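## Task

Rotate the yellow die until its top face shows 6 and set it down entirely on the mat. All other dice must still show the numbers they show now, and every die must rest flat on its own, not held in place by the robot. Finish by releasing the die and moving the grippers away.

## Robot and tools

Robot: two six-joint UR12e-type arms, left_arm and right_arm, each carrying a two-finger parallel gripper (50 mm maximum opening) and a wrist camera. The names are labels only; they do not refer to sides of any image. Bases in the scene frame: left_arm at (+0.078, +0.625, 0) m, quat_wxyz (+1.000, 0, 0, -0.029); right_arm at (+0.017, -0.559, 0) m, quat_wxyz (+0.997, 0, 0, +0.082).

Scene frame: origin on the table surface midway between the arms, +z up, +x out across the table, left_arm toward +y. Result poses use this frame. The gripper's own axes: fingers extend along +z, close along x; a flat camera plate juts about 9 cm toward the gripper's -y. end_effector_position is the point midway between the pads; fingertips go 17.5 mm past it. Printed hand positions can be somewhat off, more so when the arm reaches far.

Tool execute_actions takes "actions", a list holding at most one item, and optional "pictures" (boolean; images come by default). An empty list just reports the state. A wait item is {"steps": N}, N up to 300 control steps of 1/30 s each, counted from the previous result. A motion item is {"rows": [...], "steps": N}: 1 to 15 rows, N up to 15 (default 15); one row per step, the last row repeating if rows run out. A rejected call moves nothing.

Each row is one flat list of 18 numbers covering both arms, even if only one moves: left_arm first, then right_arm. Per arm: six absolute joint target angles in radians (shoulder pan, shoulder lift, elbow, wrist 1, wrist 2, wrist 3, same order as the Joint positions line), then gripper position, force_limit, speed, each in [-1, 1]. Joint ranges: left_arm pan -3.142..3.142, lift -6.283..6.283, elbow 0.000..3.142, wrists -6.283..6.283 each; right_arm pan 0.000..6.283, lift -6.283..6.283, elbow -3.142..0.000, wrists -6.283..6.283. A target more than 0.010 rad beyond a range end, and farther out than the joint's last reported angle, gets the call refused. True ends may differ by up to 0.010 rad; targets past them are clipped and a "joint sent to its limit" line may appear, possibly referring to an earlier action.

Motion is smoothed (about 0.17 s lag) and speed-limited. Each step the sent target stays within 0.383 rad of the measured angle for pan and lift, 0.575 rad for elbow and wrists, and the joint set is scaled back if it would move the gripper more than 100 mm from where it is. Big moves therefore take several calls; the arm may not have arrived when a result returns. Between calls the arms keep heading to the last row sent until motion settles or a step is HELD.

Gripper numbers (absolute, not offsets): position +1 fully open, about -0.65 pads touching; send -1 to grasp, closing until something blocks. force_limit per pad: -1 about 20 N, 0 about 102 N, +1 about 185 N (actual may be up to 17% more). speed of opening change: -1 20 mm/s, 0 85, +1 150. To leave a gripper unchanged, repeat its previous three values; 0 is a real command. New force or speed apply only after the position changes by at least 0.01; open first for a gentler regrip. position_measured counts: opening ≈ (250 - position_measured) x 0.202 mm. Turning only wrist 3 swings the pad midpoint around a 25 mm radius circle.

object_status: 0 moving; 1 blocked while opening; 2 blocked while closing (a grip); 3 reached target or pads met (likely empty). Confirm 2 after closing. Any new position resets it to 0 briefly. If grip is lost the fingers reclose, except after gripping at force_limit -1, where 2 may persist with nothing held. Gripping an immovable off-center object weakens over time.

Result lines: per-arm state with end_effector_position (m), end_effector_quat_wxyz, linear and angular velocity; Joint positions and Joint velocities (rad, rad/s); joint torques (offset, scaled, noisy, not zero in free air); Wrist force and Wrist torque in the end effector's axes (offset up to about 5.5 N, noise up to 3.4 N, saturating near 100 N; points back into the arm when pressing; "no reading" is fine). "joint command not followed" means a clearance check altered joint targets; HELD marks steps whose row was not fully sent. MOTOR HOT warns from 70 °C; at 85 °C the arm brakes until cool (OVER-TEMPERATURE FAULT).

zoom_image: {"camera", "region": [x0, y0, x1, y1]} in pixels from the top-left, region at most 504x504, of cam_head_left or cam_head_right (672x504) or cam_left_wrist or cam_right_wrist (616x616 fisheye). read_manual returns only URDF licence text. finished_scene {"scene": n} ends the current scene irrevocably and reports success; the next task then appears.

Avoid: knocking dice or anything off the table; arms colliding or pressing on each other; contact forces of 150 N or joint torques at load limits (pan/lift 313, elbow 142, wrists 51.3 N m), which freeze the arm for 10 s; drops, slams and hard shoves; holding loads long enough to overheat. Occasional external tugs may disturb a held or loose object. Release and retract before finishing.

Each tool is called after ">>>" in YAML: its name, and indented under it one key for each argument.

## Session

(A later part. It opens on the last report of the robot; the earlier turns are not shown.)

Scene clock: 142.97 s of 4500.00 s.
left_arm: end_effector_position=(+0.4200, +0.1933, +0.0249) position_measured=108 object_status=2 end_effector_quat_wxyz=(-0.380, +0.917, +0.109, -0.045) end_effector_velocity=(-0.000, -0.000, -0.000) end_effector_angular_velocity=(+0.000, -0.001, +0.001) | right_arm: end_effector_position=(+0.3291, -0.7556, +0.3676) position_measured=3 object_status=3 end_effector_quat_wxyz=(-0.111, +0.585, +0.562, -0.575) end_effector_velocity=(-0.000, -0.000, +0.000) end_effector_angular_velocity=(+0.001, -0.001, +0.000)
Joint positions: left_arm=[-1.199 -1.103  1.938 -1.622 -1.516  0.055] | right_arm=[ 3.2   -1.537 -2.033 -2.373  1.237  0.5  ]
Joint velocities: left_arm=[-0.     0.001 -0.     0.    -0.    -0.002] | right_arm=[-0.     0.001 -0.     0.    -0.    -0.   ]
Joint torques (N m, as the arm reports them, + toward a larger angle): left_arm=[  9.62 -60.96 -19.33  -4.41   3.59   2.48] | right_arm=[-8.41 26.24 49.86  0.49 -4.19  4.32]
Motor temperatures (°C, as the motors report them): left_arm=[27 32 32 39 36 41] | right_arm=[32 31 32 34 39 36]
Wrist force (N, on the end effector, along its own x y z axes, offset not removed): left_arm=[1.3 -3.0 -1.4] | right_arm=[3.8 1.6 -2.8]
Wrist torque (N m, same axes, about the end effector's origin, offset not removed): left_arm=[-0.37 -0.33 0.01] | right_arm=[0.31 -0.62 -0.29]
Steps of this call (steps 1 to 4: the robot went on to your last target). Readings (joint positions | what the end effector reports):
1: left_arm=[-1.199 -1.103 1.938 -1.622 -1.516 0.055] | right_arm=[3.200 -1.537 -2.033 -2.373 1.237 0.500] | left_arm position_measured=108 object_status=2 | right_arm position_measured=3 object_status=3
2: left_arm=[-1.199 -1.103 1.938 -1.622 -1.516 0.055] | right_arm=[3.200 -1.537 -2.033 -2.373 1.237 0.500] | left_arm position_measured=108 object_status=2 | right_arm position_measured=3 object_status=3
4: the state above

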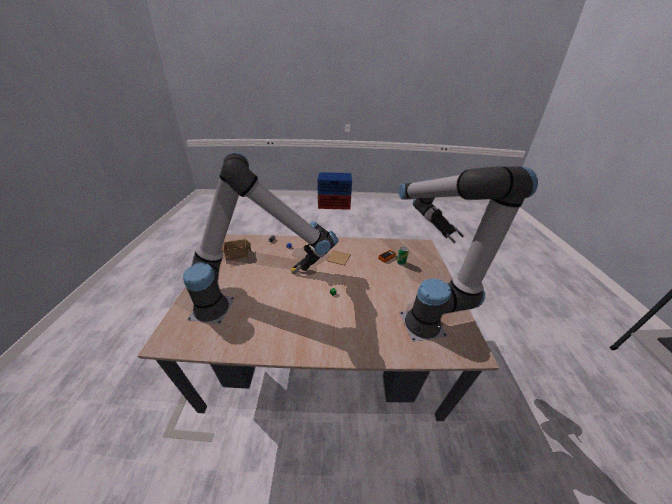

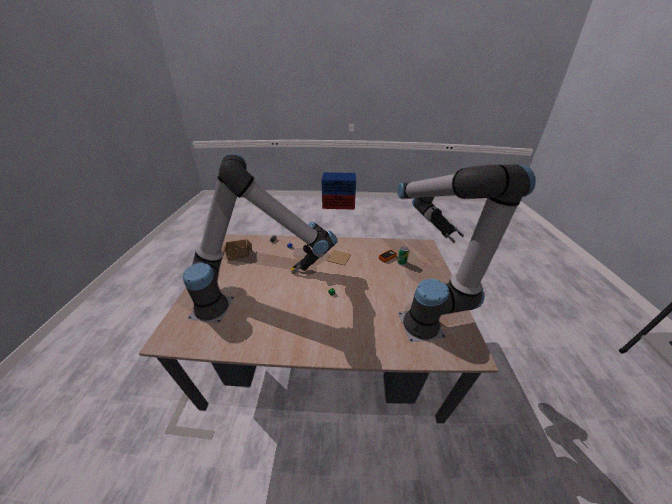

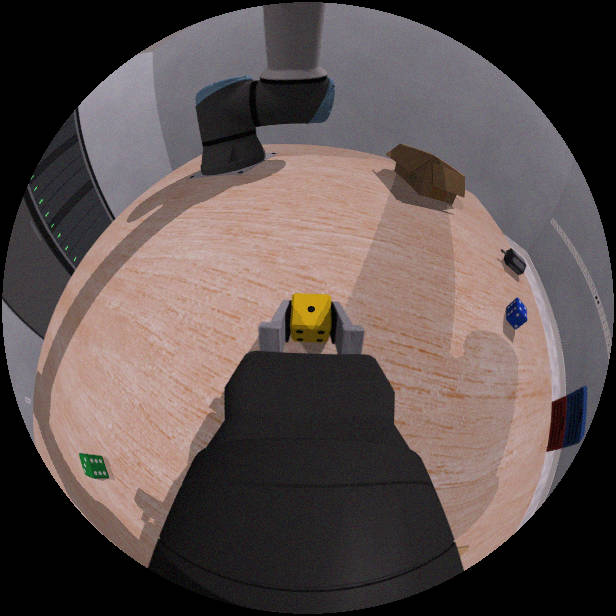

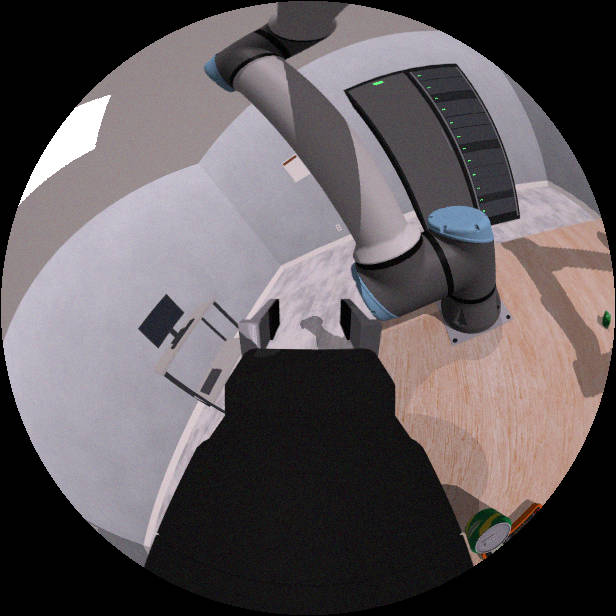

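>>> execute_actions:
  actions:
    - {"rows":[[-1.1986,-1.108,1.939,-1.618,-1.516,0.055,-1,-0.3,0,3.2,-1.537,-2.033,-2.373,1.237,0.5,1,0,0],[-1.1986,-1.12,1.94,-1.607,-1.516,0.055,-1,-0.3,0,3.2,-1.537,-2.033,-2.373,1.237,0.5,1,0,0],[-1.195,-1.14,1.943,-1.59,-1.52,0.05,-1,-0.3,0,3.2,-1.537,-2.033,-2.373,1.237,0.5,1,0,0],[-1.19,-1.17,1.948,-1.57,-1.525,0.045,-1,-0.3,0,3.2,-1.537,-2.033,-2.373,1.237,0.5,1,0,0],[-1.18,-1.2,1.953,-1.56,-1.53,0.04,-1,-0.3,0,3.2,-1.537,-2.033,-2.373,1.237,0.5,1,0,0],[-1.17,-1.23,1.958,-1.57,-1.54,0.03,-1,-0.3,0,3.2,-1.537,-2.033,-2.373,1.237,0.5,1,0,0],[-1.16,-1.255,1.962,-1.6,-1.55,0.02,-1,-0.3,0,3.2,-1.537,-2.033,-2.373,1.237,0.5,1,0,0],[-1.15,-1.272,1.965,-1.65,-1.56,0.01,-1,-0.3,0,3.2,-1.537,-2.033,-2.373,1.237,0.5,1,0,0],[-1.14,-1.272,1.965,-1.72,-1.571,0,-1,-0.3,0,3.2,-1.537,-2.033,-2.373,1.237,0.5,1,0,0],[-1.13,-1.272,1.965,-1.8,-1.571,0,-1,-0.3,0,3.2,-1.537,-2.033,-2.373,1.237,0.5,1,0,0],[-1.08,-1.272,1.965,-2.8,-1.571,0,-1,-0.3,0,3.2,-1.537,-2.033,-2.373,1.237,0.5,1,0,0]],"steps":15}
  pictures: false

>>> execute_actions:
  actions:
    - {"steps":14}
  pictures: false

>>> execute_actions:
  actions:
    - {"rows":[[-1.08,-1.2,2.07,-3.2,-1.571,0,-1,-0.3,0,3.2,-1.537,-2.033,-2.373,1.237,0.5,1,0,0]],"steps":8}
  pictures: false

>>> execute_actions:
  actions:
    - {"rows":[[-1.08,-1.086,2.1445,-3.4147,-1.571,0,-1,-0.3,0,3.2,-1.537,-2.033,-2.373,1.237,0.5,1,0,0]],"steps":15}
  pictures: false

>>> execute_actions:
  actions:
    - {"steps":10}

Scene clock: 192.13 s of 4500.00 s.
left_arm: end_effector_position=(+0.4666, +0.1451, +0.0789) position_measured=108 object_status=2 end_effector_quat_wxyz=(-0.202, +0.961, +0.184, -0.036) end_effector_velocity=(+0.292, -0.451, -0.021) end_effector_angular_velocity=(-1.731, -0.686, +0.244) | right_arm: end_effector_position=(+0.3291, -0.7556, +0.3676) position_measured=3 object_status=3 end_effector_quat_wxyz=(-0.111, +0.585, +0.562, -0.575) end_effector_velocity=(+0.000, +0.000, -0.000) end_effector_angular_velocity=(+0.001, +0.002, +0.001)
Joint positions: left_arm=[-1.123 -1.254  1.962 -1.865 -1.561  0.009] | right_arm=[ 3.2   -1.537 -2.033 -2.373  1.237  0.5  ]
Joint velocities: left_arm=[ 0.19  -0.075  0.011 -1.797 -0.043 -0.04 ] | right_arm=[ 0.    -0.002  0.    -0.     0.    -0.001]
Joint torques (N m, as the arm reports them, + toward a larger angle): left_arm=[  5.29 -70.53 -29.39  -9.39  -4.28  -1.48] | right_arm=[-10.04  23.91  50.05   0.04  -3.8    3.7 ]
Motor temperatures (°C, as the motors report them): left_arm=[27 32 32 39 36 41] | right_arm=[32 31 33 34 39 36]
Wrist force (N, on the end effector, along its own x y z axes, offset not removed): left_arm=[1.3 2.6 -0.2] | right_arm=[0.7 0.0 -3.4]
Wrist torque (N m, same axes, about the end effector's origin, offset not removed): left_arm=[0.48 -0.21 -0.15] | right_arm=[-0.03 -0.03 -0.13]
Steps of this call (steps 1 to 15: the robot went on to your last target; steps 16 to 90: nothing new was sent; then 45.67 s passed at rest; steps 91 to 105: all 15 steps of this action). Readings (joint positions | what the end effector reports):
91: left_arm=[-1.199 -1.103 1.938 -1.622 -1.516 0.055] | right_arm=[3.200 -1.537 -2.033 -2.373 1.237 0.500] | left_arm position_measured=108 object_status=2 | right_arm position_measured=3 object_status=3
92: left_arm=[-1.199 -1.103 1.938 -1.622 -1.516 0.055] | right_arm=[3.200 -1.537 -2.033 -2.373 1.237 0.500] | left_arm position_measured=108 object_status=2 | right_arm position_measured=3 object_status=3
94: left_arm=[-1.198 -1.112 1.939 -1.614 -1.516 0.054] | right_arm=[3.200 -1.537 -2.033 -2.373 1.237 0.500] | left_arm position_measured=108 object_status=2 | right_arm position_measured=3 object_status=3
98: left_arm=[-1.182 -1.179 1.951 -1.585 -1.530 0.040] | right_arm=[3.200 -1.537 -2.033 -2.373 1.237 0.500] | left_arm position_measured=108 object_status=2 | right_arm position_measured=3 object_status=3
105: the state above

Scene clock: 192.60 s of 4500.00 s.
left_arm: end_effector_position=(+0.5800, -0.0528, +0.1618) position_measured=108 object_status=2 end_effector_quat_wxyz=(+0.195, +0.957, +0.209, +0.043) end_effector_velocity=(+0.156, -0.278, +0.288) end_effector_angular_velocity=(-1.248, -0.561, +0.038) | right_arm: end_effector_position=(+0.3291, -0.7556, +0.3676) position_measured=3 object_status=3 end_effector_quat_wxyz=(-0.111, +0.585, +0.562, -0.575) end_effector_velocity=(-0.000, +0.000, +0.000) end_effector_angular_velocity=(+0.001, +0.000, -0.000)
Joint positions: left_arm=[-1.083 -1.271  1.965 -2.667 -1.57   0.001] | right_arm=[ 3.2   -1.537 -2.033 -2.373  1.237  0.5  ]
Joint velocities: left_arm=[ 0.034 -0.014  0.001 -1.356 -0.008 -0.007] | right_arm=[-0.     0.     0.    -0.001  0.    -0.001]
Joint torques (N m, as the arm reports them, + toward a larger angle): left_arm=[  7.41 -67.21 -24.96  -3.82  -3.44  -1.96] | right_arm=[-12.11  27.15  49.26   0.3   -4.06   4.54]
Motor temperatures (°C, as the motors report them): left_arm=[27 32 32 39 36 41] | right_arm=[32 31 33 34 39 36]
Wrist force (N, on the end effector, along its own x y z axes, offset not removed): left_arm=[0.7 1.9 -2.1] | right_arm=[0.6 -1.6 -3.2]
Wrist torque (N m, same axes, about the end effector's origin, offset not removed): left_arm=[-0.03 0.06 0.09] | right_arm=[-0.30 0.04 -0.11]
Steps of this call (steps 1 to 14: the robot went on to your last target). Readings (joint positions | what the end effector reports):
1: left_arm=[-1.117 -1.257 1.963 -1.925 -1.563 0.008] | right_arm=[3.200 -1.537 -2.033 -2.373 1.237 0.500] | left_arm position_measured=108 object_status=2 | right_arm position_measured=3 object_status=3
2: left_arm=[-1.112 -1.259 1.963 -1.984 -1.564 0.007] | right_arm=[3.200 -1.537 -2.033 -2.373 1.237 0.500] | left_arm position_measured=108 object_status=2 | right_arm position_measured=3 object_status=3
4: left_arm=[-1.104 -1.262 1.963 -2.101 -1.566 0.005] | right_arm=[3.200 -1.537 -2.033 -2.373 1.237 0.500] | left_arm position_measured=108 object_status=2 | right_arm position_measured=3 object_status=3
8: left_arm=[-1.094 -1.266 1.964 -2.332 -1.568 0.003] | right_arm=[3.200 -1.537 -2.033 -2.373 1.237 0.500] | left_arm position_measured=108 object_status=2 | right_arm position_measured=3 object_status=3
14: the state above

Scene clock: 192.87 s of 4500.00 s.
left_arm: end_effector_position=(+0.5952, -0.0801, +0.1510) position_measured=108 object_status=2 end_effector_quat_wxyz=(+0.324, +0.922, +0.202, +0.071) end_effector_velocity=(+0.046, -0.095, +0.123) end_effector_angular_velocity=(-0.814, -0.377, +0.002) | right_arm: end_effector_position=(+0.3291, -0.7556, +0.3676) position_measured=3 object_status=3 end_effector_quat_wxyz=(-0.111, +0.585, +0.562, -0.575) end_effector_velocity=(-0.000, +0.000, -0.000) end_effector_angular_velocity=(-0.002, -0.000, -0.000)
Joint positions: left_arm=[-1.08  -1.209  2.056 -3.093 -1.571  0.   ] | right_arm=[ 3.2   -1.537 -2.033 -2.373  1.237  0.5  ]
Joint velocities: left_arm=[ 0.002  0.093  0.149 -1.139  0.     0.   ] | right_arm=[ 0.    -0.    -0.001  0.     0.     0.002]
Joint torques (N m, as the arm reports them, + toward a larger angle): left_arm=[  7.68 -61.85 -30.78  -2.62  -3.65  -1.84] | right_arm=[-11.93  24.72  51.15   0.32  -4.2    4.21]
Motor temperatures (°C, as the motors report them): left_arm=[27 32 32 39 36 41] | right_arm=[32 31 33 34 39 36]
Wrist force (N, on the end effector, along its own x y z axes, offset not removed): left_arm=[5.4 -3.6 -2.2] | right_arm=[2.2 0.2 -3.1]
Wrist torque (N m, same axes, about the end effector's origin, offset not removed): left_arm=[-0.81 -1.02 -0.14] | right_arm=[-0.07 -0.27 -0.18]
Steps of this call (steps 1 to 8: all 8 steps of this action). Readings (joint positions | what the end effector reports):
1: left_arm=[-1.082 -1.271 1.965 -2.706 -1.570 0.001] | right_arm=[3.200 -1.537 -2.033 -2.373 1.237 0.500] | left_arm position_measured=108 object_status=2 | right_arm position_measured=3 object_status=3
2: left_arm=[-1.082 -1.266 1.970 -2.741 -1.571 0.000] | right_arm=[3.200 -1.537 -2.033 -2.373 1.237 0.500] | left_arm position_measured=108 object_status=2 | right_arm position_measured=3 object_status=3
4: left_arm=[-1.081 -1.237 2.011 -2.842 -1.571 0.000] | right_arm=[3.200 -1.537 -2.033 -2.373 1.237 0.500] | left_arm position_measured=108 object_status=2 | right_arm position_measured=3 object_status=3
8: the state above

Scene clock: 193.37 s of 4500.00 s.
left_arm: end_effector_position=(+0.5904, -0.0692, +0.0806) position_measured=108 object_status=2 end_effector_quat_wxyz=(+0.373, +0.903, +0.198, +0.082) end_effector_velocity=(-0.001, +0.002, -0.007) end_effector_angular_velocity=(-0.013, -0.006, -0.001) | right_arm: end_effector_position=(+0.3291, -0.7556, +0.3676) position_measured=3 object_status=3 end_effector_quat_wxyz=(-0.111, +0.585, +0.562, -0.575) end_effector_velocity=(+0.000, +0.000, -0.001) end_effector_angular_velocity=(-0.001, +0.002, +0.000)
Joint positions: left_arm=[-1.08  -1.087  2.144 -3.411 -1.571  0.   ] | right_arm=[ 3.2   -1.537 -2.033 -2.373  1.237  0.5  ]
Joint velocities: left_arm=[ 0.     0.015  0.01  -0.038 -0.     0.   ] | right_arm=[ 0.    -0.002 -0.001  0.001  0.     0.   ]
Joint torques (N m, as the arm reports them, + toward a larger angle): left_arm=[  8.81 -60.61 -19.5   -9.01  -3.99  -1.46] | right_arm=[-11.84  27.99  49.22   0.59  -4.34   4.62]
Motor temperatures (°C, as the motors report them): left_arm=[27 32 32 39 36 41] | right_arm=[32 31 33 34 39 36]
Wrist force (N, on the end effector, along its own x y z axes, offset not removed): left_arm=[-0.5 -2.8 3.7] | right_arm=[3.0 -1.6 -2.1]
Wrist torque (N m, same axes, about the end effector's origin, offset not removed): left_arm=[-0.40 -0.15 -0.05] | right_arm=[-0.30 -0.45 -0.24]
Steps of this call (steps 1 to 15: all 15 steps of this action). Readings (joint positions | what the end effector reports):
1: left_arm=[-1.080 -1.206 2.060 -3.125 -1.571 0.000] | right_arm=[3.200 -1.537 -2.033 -2.373 1.237 0.500] | left_arm position_measured=108 object_status=2 | right_arm position_measured=3 object_status=3
2: left_arm=[-1.080 -1.199 2.068 -3.154 -1.571 0.000] | right_arm=[3.200 -1.537 -2.033 -2.373 1.237 0.500] | left_arm position_measured=108 object_status=2 | right_arm position_measured=3 object_status=3
4: left_arm=[-1.080 -1.153 2.102 -3.241 -1.571 0.000] | right_arm=[3.200 -1.537 -2.033 -2.373 1.237 0.500] | left_arm position_measured=108 object_status=2 | right_arm position_measured=3 object_status=3
8: left_arm=[-1.080 -1.102 2.134 -3.372 -1.571 0.000] | right_arm=[3.200 -1.537 -2.033 -2.373 1.237 0.500] | left_arm position_measured=108 object_status=2 | right_arm position_measured=3 object_status=3
15: the state above

Scene clock: 193.70 s of 4500.00 s.
left_arm: end_effector_position=(+0.5903, -0.0690, +0.0799) position_measured=108 object_status=2 end_effector_quat_wxyz=(+0.374, +0.902, +0.198, +0.082) end_effector_velocity=(+0.000, -0.000, +0.001) end_effector_angular_velocity=(-0.002, -0.000, +0.000) | right_arm: end_effector_position=(+0.3291, -0.7556, +0.3676) position_measured=3 object_status=3 end_effector_quat_wxyz=(-0.111, +0.585, +0.562, -0.575) end_effector_velocity=(+0.000, +0.000, +0.000) end_effector_angular_velocity=(+0.000, -0.000, -0.000)
Joint positions: left_arm=[-1.08  -1.086  2.144 -3.415 -1.571 -0.   ] | right_arm=[ 3.2   -1.537 -2.033 -2.373  1.237  0.5  ]
Joint velocities: left_arm=[ 0.    -0.001 -0.    -0.001 -0.    -0.001] | right_arm=[-0. -0.  0. -0.  0. -0.]
Joint torques (N m, as the arm reports them, + toward a larger angle): left_arm=[  8.93 -58.05 -16.44  -9.4   -4.1   -1.89] | right_arm=[-12.21  25.51  50.25  -0.01  -3.41   3.98]
Motor temperatures (°C, as the motors report them): left_arm=[27 32 32 39 36 41] | right_arm=[32 31 33 34 39 36]
Wrist force (N, on the end effector, along its own x y z axes, offset not removed): left_arm=[1.7 -2.6 2.1] | right_arm=[1.7 1.2 -1.9]
Wrist torque (N m, same axes, about the end effector's origin, offset not removed): left_arm=[-0.30 -0.34 -0.30] | right_arm=[0.25 -0.16 -0.07]
Steps of this call (steps 1 to 10: the robot went on to your last target). Readings (joint positions | what the end effector reports):
1: left_arm=[-1.080 -1.087 2.144 -3.412 -1.571 0.000] | right_arm=[3.200 -1.537 -2.033 -2.373 1.237 0.500] | left_arm position_measured=108 object_status=2 | right_arm position_measured=3 object_status=3
2: left_arm=[-1.080 -1.087 2.144 -3.413 -1.571 0.000] | right_arm=[3.200 -1.537 -2.033 -2.373 1.237 0.500] | left_arm position_measured=108 object_status=2 | right_arm position_measured=3 object_status=3
4: left_arm=[-1.080 -1.086 2.144 -3.414 -1.571 -0.000] | right_arm=[3.200 -1.537 -2.033 -2.373 1.237 0.500] | left_arm position_measured=108 object_status=2 | right_arm position_measured=3 object_status=3
8: left_arm=[-1.080 -1.086 2.144 -3.414 -1.571 -0.000] | right_arm=[3.200 -1.537 -2.033 -2.373 1.237 0.500] | left_arm position_measured=108 object_status=2 | right_arm position_measured=3 object_status=3
10: the state above

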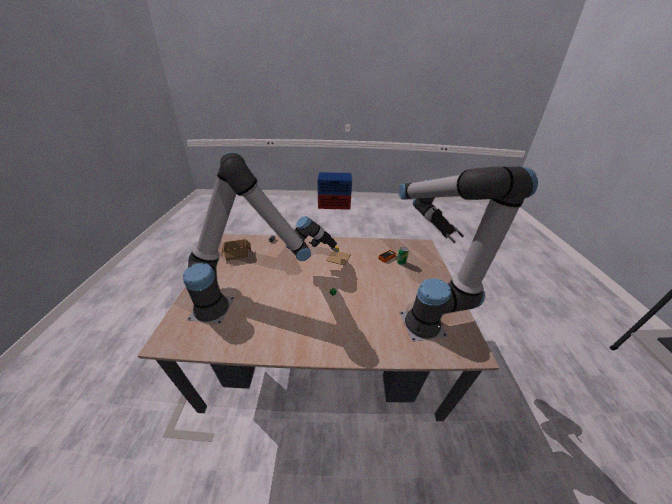

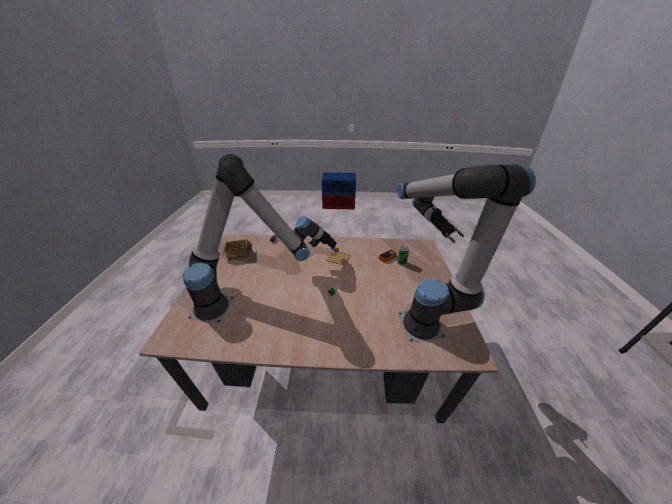

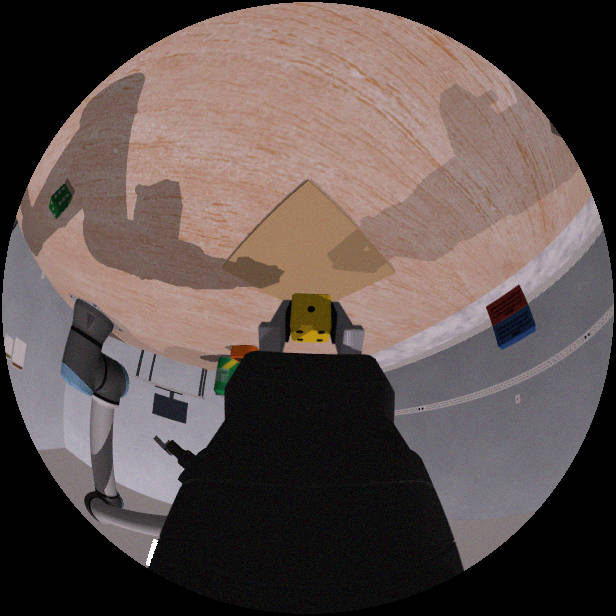

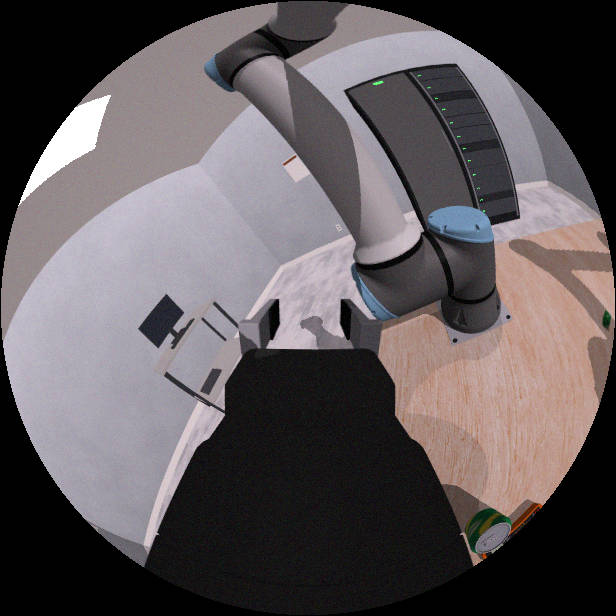

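>>> execute_actions:
  actions:
    - {"rows":[[-1.08,-1.075,2.145,-3.4262,-1.571,0,-1,-0.3,0,3.2,-1.537,-2.033,-2.373,1.237,0.5,1,0,0],[-1.08,-1.055,2.146,-3.4472,-1.571,0,-1,-0.3,0,3.2,-1.537,-2.033,-2.373,1.237,0.5,1,0,0],[-1.08,-1.035,2.147,-3.4682,-1.571,0,-1,-0.3,0,3.2,-1.537,-2.033,-2.373,1.237,0.5,1,0,0],[-1.08,-1.018,2.1475,-3.4857,-1.571,0,-1,-0.3,0,3.2,-1.537,-2.033,-2.373,1.237,0.5,1,0,0],[-1.08,-1.007,2.1478,-3.497,-1.571,0,-1,-0.3,0,3.2,-1.537,-2.033,-2.373,1.237,0.5,1,0,0],[-1.08,-0.9994,2.1478,-3.5046,-1.571,0,-1,-0.3,0,3.2,-1.537,-2.033,-2.373,1.237,0.5,1,0,0]],"steps":15}
  pictures: false

>>> execute_actions:
  actions:
    - {"steps":10}

>>> zoom_image:
  camera: "cam_head_left"
  region: [310, 235, 360, 270]

Scene clock: 207.00 s of 4500.00 s.
left_arm: end_effector_position=(+0.5903, -0.0690, +0.0312) position_measured=108 object_status=2 end_effector_quat_wxyz=(+0.374, +0.902, +0.198, +0.082) end_effector_velocity=(-0.000, +0.001, -0.014) end_effector_angular_velocity=(+0.003, -0.001, -0.000) | right_arm: end_effector_position=(+0.3291, -0.7556, +0.3676) position_measured=3 object_status=3 end_effector_quat_wxyz=(-0.111, +0.585, +0.562, -0.575) end_effector_velocity=(-0.000, -0.000, +0.000) end_effector_angular_velocity=(+0.001, +0.001, +0.001)
Joint positions: left_arm=[-1.08  -1.002  2.148 -3.502 -1.571 -0.   ] | right_arm=[ 3.2   -1.537 -2.033 -2.373  1.237  0.5  ]
Joint velocities: left_arm=[-0.     0.023  0.002 -0.023  0.001  0.001] | right_arm=[ 0.     0.001 -0.001 -0.    -0.    -0.001]
Joint torques (N m, as the arm reports them, + toward a larger angle): left_arm=[  4.76 -66.15 -13.9   -8.67  -3.52  -1.86] | right_arm=[-9.66 26.86 49.02 -0.35 -3.82  4.23]
Motor temperatures (°C, as the motors report them): left_arm=[27 32 32 39 36 41] | right_arm=[32 31 33 34 39 36]
Wrist force (N, on the end effector, along its own x y z axes, offset not removed): left_arm=[2.4 1.6 -1.5] | right_arm=[2.7 -0.7 -1.5]
Wrist torque (N m, same axes, about the end effector's origin, offset not removed): left_arm=[0.49 -0.36 -0.04] | right_arm=[-0.12 -0.44 -0.16]
Steps of this call (steps 1 to 15: the robot went on to your last target; steps 16 to 90: nothing new was sent; then 9.80 s passed at rest; steps 91 to 105: all 15 steps of this action). Readings (joint positions | what the end effector reports):
91: left_arm=[-1.080 -1.086 2.145 -3.415 -1.571 0.000] | right_arm=[3.200 -1.537 -2.033 -2.373 1.237 0.500] | left_arm position_measured=108 object_status=2 | right_arm position_measured=3 object_status=3
92: left_arm=[-1.080 -1.084 2.145 -3.417 -1.571 -0.000] | right_arm=[3.200 -1.537 -2.033 -2.373 1.237 0.500] | left_arm position_measured=108 object_status=2 | right_arm position_measured=3 object_status=3
94: left_arm=[-1.080 -1.071 2.145 -3.431 -1.571 -0.000] | right_arm=[3.200 -1.537 -2.033 -2.373 1.237 0.500] | left_arm position_measured=108 object_status=2 | right_arm position_measured=3 object_status=3
98: left_arm=[-1.080 -1.024 2.147 -3.479 -1.571 -0.000] | right_arm=[3.200 -1.537 -2.033 -2.373 1.237 0.500] | left_arm position_measured=108 object_status=2 | right_arm position_measured=3 object_status=3
105: the state above

Scene clock: 207.33 s of 4500.00 s.
left_arm: end_effector_position=(+0.5903, -0.0690, +0.0301) position_measured=108 object_status=2 end_effector_quat_wxyz=(+0.374, +0.902, +0.198, +0.082) end_effector_velocity=(+0.000, -0.001, +0.001) end_effector_angular_velocity=(-0.002, -0.001, -0.000) | right_arm: end_effector_position=(+0.3291, -0.7556, +0.3676) position_measured=3 object_status=3 end_effector_quat_wxyz=(-0.111, +0.585, +0.562, -0.575) end_effector_velocity=(-0.000, -0.000, +0.000) end_effector_angular_velocity=(+0.001, -0.000, +0.000)
Joint positions: left_arm=[-1.08  -0.999  2.148 -3.505 -1.571 -0.   ] | right_arm=[ 3.2   -1.537 -2.033 -2.373  1.237  0.5  ]
Joint velocities: left_arm=[-0.    -0.001 -0.001 -0.001  0.     0.001] | right_arm=[-0.     0.001 -0.     0.    -0.001 -0.001]
Joint torques (N m, as the arm reports them, + toward a larger angle): left_arm=[ -1.53 -60.93 -12.32  -9.76  -3.59  -1.69] | right_arm=[-11.02  29.47  50.78  -0.3   -3.98   3.7 ]
Motor temperatures (°C, as the motors report them): left_arm=[27 32 32 39 36 41] | right_arm=[32 31 33 34 39 36]
Wrist force (N, on the end effector, along its own x y z axes, offset not removed): left_arm=[2.0 0.0 -0.7] | right_arm=[2.8 2.1 -1.0]
Wrist torque (N m, same axes, about the end effector's origin, offset not removed): left_arm=[0.01 -0.37 0.07] | right_arm=[0.52 -0.39 -0.15]
Steps of this call (steps 1 to 10: the robot went on to your last target). Readings (joint positions | what the end effector reports):
1: left_arm=[-1.080 -1.001 2.148 -3.503 -1.571 0.000] | right_arm=[3.200 -1.537 -2.033 -2.373 1.237 0.500] | left_arm position_measured=108 object_status=2 | right_arm position_measured=3 object_status=3
2: left_arm=[-1.080 -1.000 2.148 -3.504 -1.571 -0.000] | right_arm=[3.200 -1.537 -2.033 -2.373 1.237 0.500] | left_arm position_measured=108 object_status=2 | right_arm position_measured=3 object_status=3
4: left_arm=[-1.080 -1.000 2.148 -3.504 -1.571 -0.000] | right_arm=[3.200 -1.537 -2.033 -2.373 1.237 0.500] | left_arm position_measured=108 object_status=2 | right_arm position_measured=3 object_status=3
8: left_arm=[-1.080 -1.000 2.148 -3.504 -1.571 -0.000] | right_arm=[3.200 -1.537 -2.033 -2.373 1.237 0.500] | left_arm position_measured=108 object_status=2 | right_arm position_measured=3 object_status=3
10: the state above

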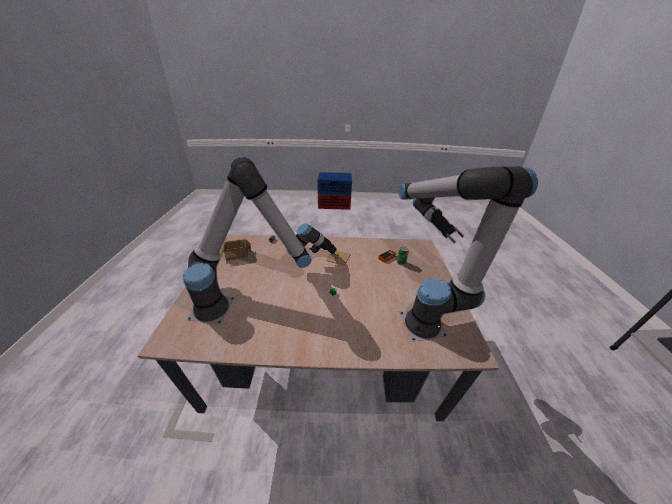

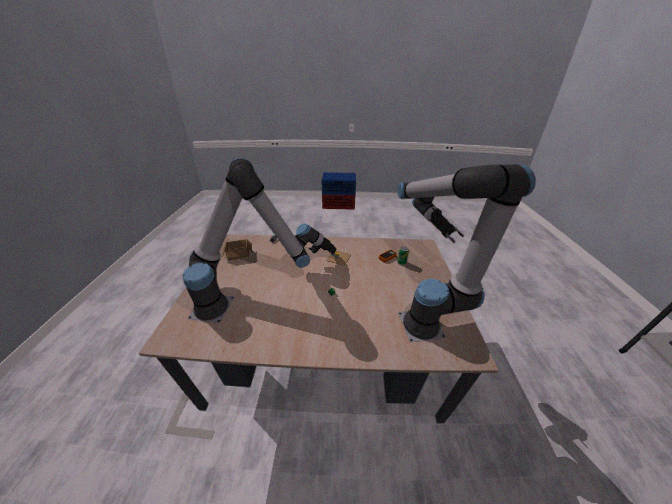

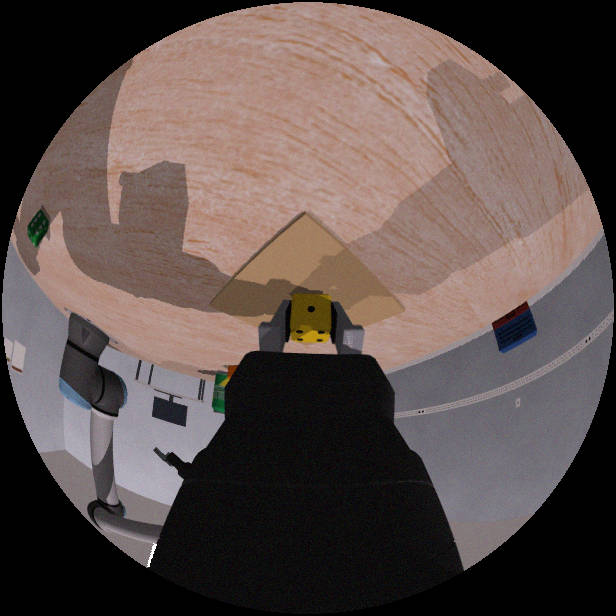

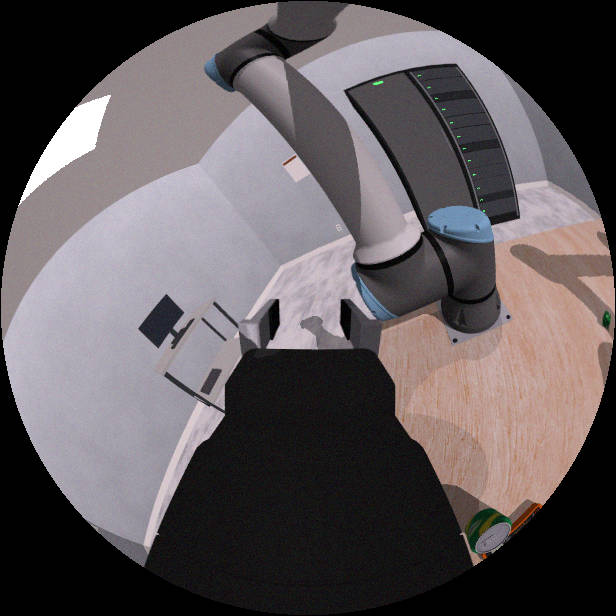

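Region (310, 235, 360, 270) of cam_head_left's 672x504 image, scaled by 10.080, with more detail than that image has; it fills the top 353 rows of this view, and the rest is white.

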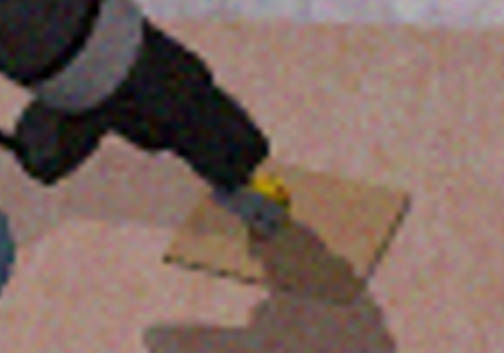

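>>> execute_actions:
  actions:
    - {"rows":[[-1.08,-0.9971,2.1478,-3.5069,-1.571,0,-1,-0.3,0,3.2,-1.537,-2.033,-2.373,1.237,0.5,1,0,0]],"steps":13}
  pictures: false

Scene clock: 224.17 s of 4500.00 s.
left_arm: end_effector_position=(+0.5902, -0.0690, +0.0287) position_measured=108 object_status=2 end_effector_quat_wxyz=(+0.374, +0.902, +0.198, +0.082) end_effector_velocity=(-0.000, -0.000, +0.001) end_effector_angular_velocity=(-0.001, -0.000, -0.001) | right_arm: end_effector_position=(+0.3291, -0.7556, +0.3676) position_measured=3 object_status=3 end_effector_quat_wxyz=(-0.111, +0.585, +0.562, -0.575) end_effector_velocity=(-0.000, +0.000, +0.000) end_effector_angular_velocity=(+0.000, +0.000, +0.000)
Joint positions: left_arm=[-1.08  -0.997  2.148 -3.507 -1.571 -0.   ] | right_arm=[ 3.2   -1.537 -2.033 -2.373  1.237  0.5  ]
Joint velocities: left_arm=[-0.    -0.001  0.    -0.001 -0.001  0.001] | right_arm=[ 0.  0. -0. -0.  0. -0.]
Joint torques (N m, as the arm reports them, + toward a larger angle): left_arm=[ -9.84 -61.57 -12.78  -9.5   -2.15  -1.41] | right_arm=[-11.84  28.01  48.76  -0.49  -3.82   4.31]
Motor temperatures (°C, as the motors report them): left_arm=[27 32 32 39 36 41] | right_arm=[32 31 33 34 39 36]
Wrist force (N, on the end effector, along its own x y z axes, offset not removed): left_arm=[1.9 -2.6 -2.0] | right_arm=[1.7 -1.7 -1.7]
Wrist torque (N m, same axes, about the end effector's origin, offset not removed): left_arm=[-0.50 -0.35 -0.32] | right_arm=[-0.24 -0.20 -0.15]
Steps of this call (steps 1 to 15: the robot went on to your last target; steps 16 to 90: nothing new was sent; then 13.40 s passed at rest; steps 91 to 103: all 13 steps of this action). Readings (joint positions | what the end effector reports):
91: left_arm=[-1.080 -0.999 2.148 -3.505 -1.571 -0.000] | right_arm=[3.200 -1.537 -2.033 -2.373 1.237 0.500] | left_arm position_measured=108 object_status=2 | right_arm position_measured=3 object_status=3
92: left_arm=[-1.080 -0.999 2.148 -3.505 -1.571 -0.000] | right_arm=[3.200 -1.537 -2.033 -2.373 1.237 0.500] | left_arm position_measured=108 object_status=2 | right_arm position_measured=3 object_status=3
94: left_arm=[-1.080 -0.998 2.148 -3.506 -1.571 -0.000] | right_arm=[3.200 -1.537 -2.033 -2.373 1.237 0.500] | left_arm position_measured=108 object_status=2 | right_arm position_measured=3 object_status=3
98: left_arm=[-1.080 -0.997 2.148 -3.507 -1.571 0.000] | right_arm=[3.200 -1.537 -2.033 -2.373 1.237 0.500] | left_arm position_measured=108 object_status=2 | right_arm position_measured=3 object_status=3
103: the state above

>>> execute_actions:
  actions:
    - {"rows":[[-1.08,-0.9951,2.1478,-3.5089,-1.571,0,-1,-0.3,0,3.2,-1.537,-2.033,-2.373,1.237,0.5,1,0,0]],"steps":13}
  pictures: false

Scene clock: 232.73 s of 4500.00 s.
left_arm: end_effector_position=(+0.5902, -0.0689, +0.0276) position_measured=108 object_status=2 end_effector_quat_wxyz=(+0.374, +0.902, +0.198, +0.082) end_effector_velocity=(-0.001, +0.002, -0.002) end_effector_angular_velocity=(+0.003, +0.001, +0.001) | right_arm: end_effector_position=(+0.3291, -0.7556, +0.3676) position_measured=3 object_status=3 end_effector_quat_wxyz=(-0.111, +0.585, +0.562, -0.575) end_effector_velocity=(-0.000, +0.000, +0.000) end_effector_angular_velocity=(-0.000, -0.000, -0.000)
Joint positions: left_arm=[-1.08  -0.995  2.148 -3.509 -1.571  0.   ] | right_arm=[ 3.2   -1.537 -2.033 -2.373  1.237  0.5  ]
Joint velocities: left_arm=[-0.     0.001  0.003 -0.     0.001 -0.   ] | right_arm=[ 0.  0. -0. -0.  0.  0.]
Joint torques (N m, as the arm reports them, + toward a larger angle): left_arm=[ -6.78 -58.09 -20.89  -9.65  -1.76  -1.73] | right_arm=[-7.48 28.35 50.25 -0.3  -3.63  4.19]
Motor temperatures (°C, as the motors report them): left_arm=[27 32 32 39 36 41] | right_arm=[32 31 33 34 39 36]
Wrist force (N, on the end effector, along its own x y z axes, offset not removed): left_arm=[0.7 -1.0 -1.2] | right_arm=[1.7 -1.4 -1.7]
Wrist torque (N m, same axes, about the end effector's origin, offset not removed): left_arm=[-0.13 -0.12 0.05] | right_arm=[-0.29 -0.23 -0.18]
Steps of this call (steps 1 to 15: the robot went on to your last target; steps 16 to 90: nothing new was sent; then 5.13 s passed at rest; steps 91 to 103: all 13 steps of this action). Readings (joint positions | what the end effector reports):
91: left_arm=[-1.080 -0.997 2.148 -3.507 -1.571 -0.000] | right_arm=[3.200 -1.537 -2.033 -2.373 1.237 0.500] | left_arm position_measured=108 object_status=2 | right_arm position_measured=3 object_status=3
92: left_arm=[-1.080 -0.997 2.148 -3.507 -1.571 -0.000] | right_arm=[3.200 -1.537 -2.033 -2.373 1.237 0.500] | left_arm position_measured=108 object_status=2 | right_arm position_measured=3 object_status=3
94: left_arm=[-1.080 -0.996 2.148 -3.508 -1.571 -0.000] | right_arm=[3.200 -1.537 -2.033 -2.373 1.237 0.500] | left_arm position_measured=108 object_status=2 | right_arm position_measured=3 object_status=3
98: left_arm=[-1.080 -0.995 2.148 -3.509 -1.571 -0.000] | right_arm=[3.200 -1.537 -2.033 -2.373 1.237 0.500] | left_arm position_measured=108 object_status=2 | right_arm position_measured=3 object_status=3
103: the state above

>>> execute_actions:
  actions:
    - {"rows":[[-1.08,-0.9933,2.1478,-3.5107,-1.571,0,-1,-0.3,0,3.2,-1.537,-2.033,-2.373,1.237,0.5,1,0,0]],"steps":13}
  pictures: false

Scene clock: 244.60 s of 4500.00 s.
left_arm: end_effector_position=(+0.5902, -0.0689, +0.0266) position_measured=108 object_status=2 end_effector_quat_wxyz=(+0.374, +0.902, +0.198, +0.082) end_effector_velocity=(+0.000, -0.000, -0.001) end_effector_angular_velocity=(+0.001, -0.000, -0.000) | right_arm: end_effector_position=(+0.3291, -0.7556, +0.3676) position_measured=3 object_status=3 end_effector_quat_wxyz=(-0.111, +0.585, +0.562, -0.575) end_effector_velocity=(-0.001, -0.000, +0.001) end_effector_angular_velocity=(+0.001, -0.001, -0.000)
Joint positions: left_arm=[-1.08  -0.993  2.148 -3.511 -1.571 -0.   ] | right_arm=[ 3.2   -1.537 -2.033 -2.373  1.237  0.5  ]
Joint velocities: left_arm=[ 0.     0.002 -0.001 -0.001  0.     0.   ] | right_arm=[-0.     0.002 -0.001 -0.     0.    -0.001]
Joint torques (N m, as the arm reports them, + toward a larger angle): left_arm=[ -3.05 -60.24 -30.77  -9.32  -0.49  -1.29] | right_arm=[-7.08 27.58 48.79 -0.56 -3.77  4.53]
Motor temperatures (°C, as the motors report them): left_arm=[27 32 32 39 36 41] | right_arm=[32 31 33 34 39 36]
Wrist force (N, on the end effector, along its own x y z axes, offset not removed): left_arm=[4.3 -4.0 -0.7] | right_arm=[2.3 0.8 -2.8]
Wrist torque (N m, same axes, about the end effector's origin, offset not removed): left_arm=[-0.73 -0.78 -0.22] | right_arm=[0.14 -0.38 -0.14]
Steps of this call (steps 1 to 15: the robot went on to your last target; steps 16 to 90: nothing new was sent; then 8.43 s passed at rest; steps 91 to 103: all 13 steps of this action). Readings (joint positions | what the end effector reports):
91: left_arm=[-1.080 -0.995 2.148 -3.509 -1.571 -0.000] | right_arm=[3.200 -1.537 -2.033 -2.373 1.237 0.500] | left_arm position_measured=108 object_status=2 | right_arm position_measured=3 object_status=3
92: left_arm=[-1.080 -0.995 2.148 -3.509 -1.571 0.000] | right_arm=[3.200 -1.537 -2.033 -2.373 1.237 0.500] | left_arm position_measured=108 object_status=2 | right_arm position_measured=3 object_status=3
94: left_arm=[-1.080 -0.994 2.148 -3.510 -1.571 0.000] | right_arm=[3.200 -1.537 -2.033 -2.373 1.237 0.500] | left_arm position_measured=108 object_status=2 | right_arm position_measured=3 object_status=3
98: left_arm=[-1.080 -0.993 2.148 -3.510 -1.571 -0.000] | right_arm=[3.200 -1.537 -2.033 -2.373 1.237 0.500] | left_arm position_measured=108 object_status=2 | right_arm position_measured=3 object_status=3
103: the state above

>>> execute_actions:
  actions:
    - {"rows":[[-1.08,-0.9915,2.1478,-3.5125,-1.571,0,-1,-0.3,0,3.2,-1.537,-2.033,-2.373,1.237,0.5,1,0,0]],"steps":13}
  pictures: false

Scene clock: 248.60 s of 4500.00 s.
left_arm: end_effector_position=(+0.5902, -0.0689, +0.0256) position_measured=108 object_status=2 end_effector_quat_wxyz=(+0.374, +0.902, +0.198, +0.082) end_effector_velocity=(-0.000, -0.000, -0.001) end_effector_angular_velocity=(+0.001, +0.000, -0.001) | right_arm: end_effector_position=(+0.3291, -0.7556, +0.3676) position_measured=3 object_status=3 end_effector_quat_wxyz=(-0.111, +0.585, +0.562, -0.575) end_effector_velocity=(-0.000, +0.000, -0.000) end_effector_angular_velocity=(-0.000, +0.001, +0.000)
Joint positions: left_arm=[-1.08  -0.992  2.148 -3.513 -1.571  0.   ] | right_arm=[ 3.2   -1.537 -2.033 -2.373  1.237  0.5  ]
Joint velocities: left_arm=[-0.     0.001 -0.    -0.    -0.     0.001] | right_arm=[ 0.     0.    -0.001 -0.     0.     0.   ]
Joint torques (N m, as the arm reports them, + toward a larger angle): left_arm=[  0.29 -51.87 -38.31  -7.41   0.84  -1.65] | right_arm=[-8.43 26.55 49.62 -0.56 -3.95  4.15]
Motor temperatures (°C, as the motors report them): left_arm=[27 32 32 39 36 41] | right_arm=[32 31 33 34 39 36]
Wrist force (N, on the end effector, along its own x y z axes, offset not removed): left_arm=[-2.5 0.4 -14.6] | right_arm=[0.4 -1.6 -2.3]
Wrist torque (N m, same axes, about the end effector's origin, offset not removed): left_arm=[-0.54 0.34 -0.16] | right_arm=[-0.26 -0.01 -0.09]
Steps of this call (steps 1 to 15: the robot went on to your last target; steps 16 to 90: nothing new was sent; then 0.57 s passed at rest; steps 91 to 103: all 13 steps of this action). Readings (joint positions | what the end effector reports):
91: left_arm=[-1.080 -0.993 2.148 -3.511 -1.571 -0.000] | right_arm=[3.200 -1.537 -2.033 -2.373 1.237 0.500] | left_arm position_measured=108 object_status=2 | right_arm position_measured=3 object_status=3
92: left_arm=[-1.080 -0.993 2.148 -3.511 -1.571 -0.000] | right_arm=[3.200 -1.537 -2.033 -2.373 1.237 0.500] | left_arm position_measured=108 object_status=2 | right_arm position_measured=3 object_status=3
94: left_arm=[-1.080 -0.992 2.148 -3.512 -1.571 -0.000] | right_arm=[3.200 -1.537 -2.033 -2.373 1.237 0.500] | left_arm position_measured=108 object_status=2 | right_arm position_measured=3 object_status=3
98: left_arm=[-1.080 -0.992 2.148 -3.512 -1.571 -0.000] | right_arm=[3.200 -1.537 -2.033 -2.373 1.237 0.500] | left_arm position_measured=108 object_status=2 | right_arm position_measured=3 object_status=3
103: the state above


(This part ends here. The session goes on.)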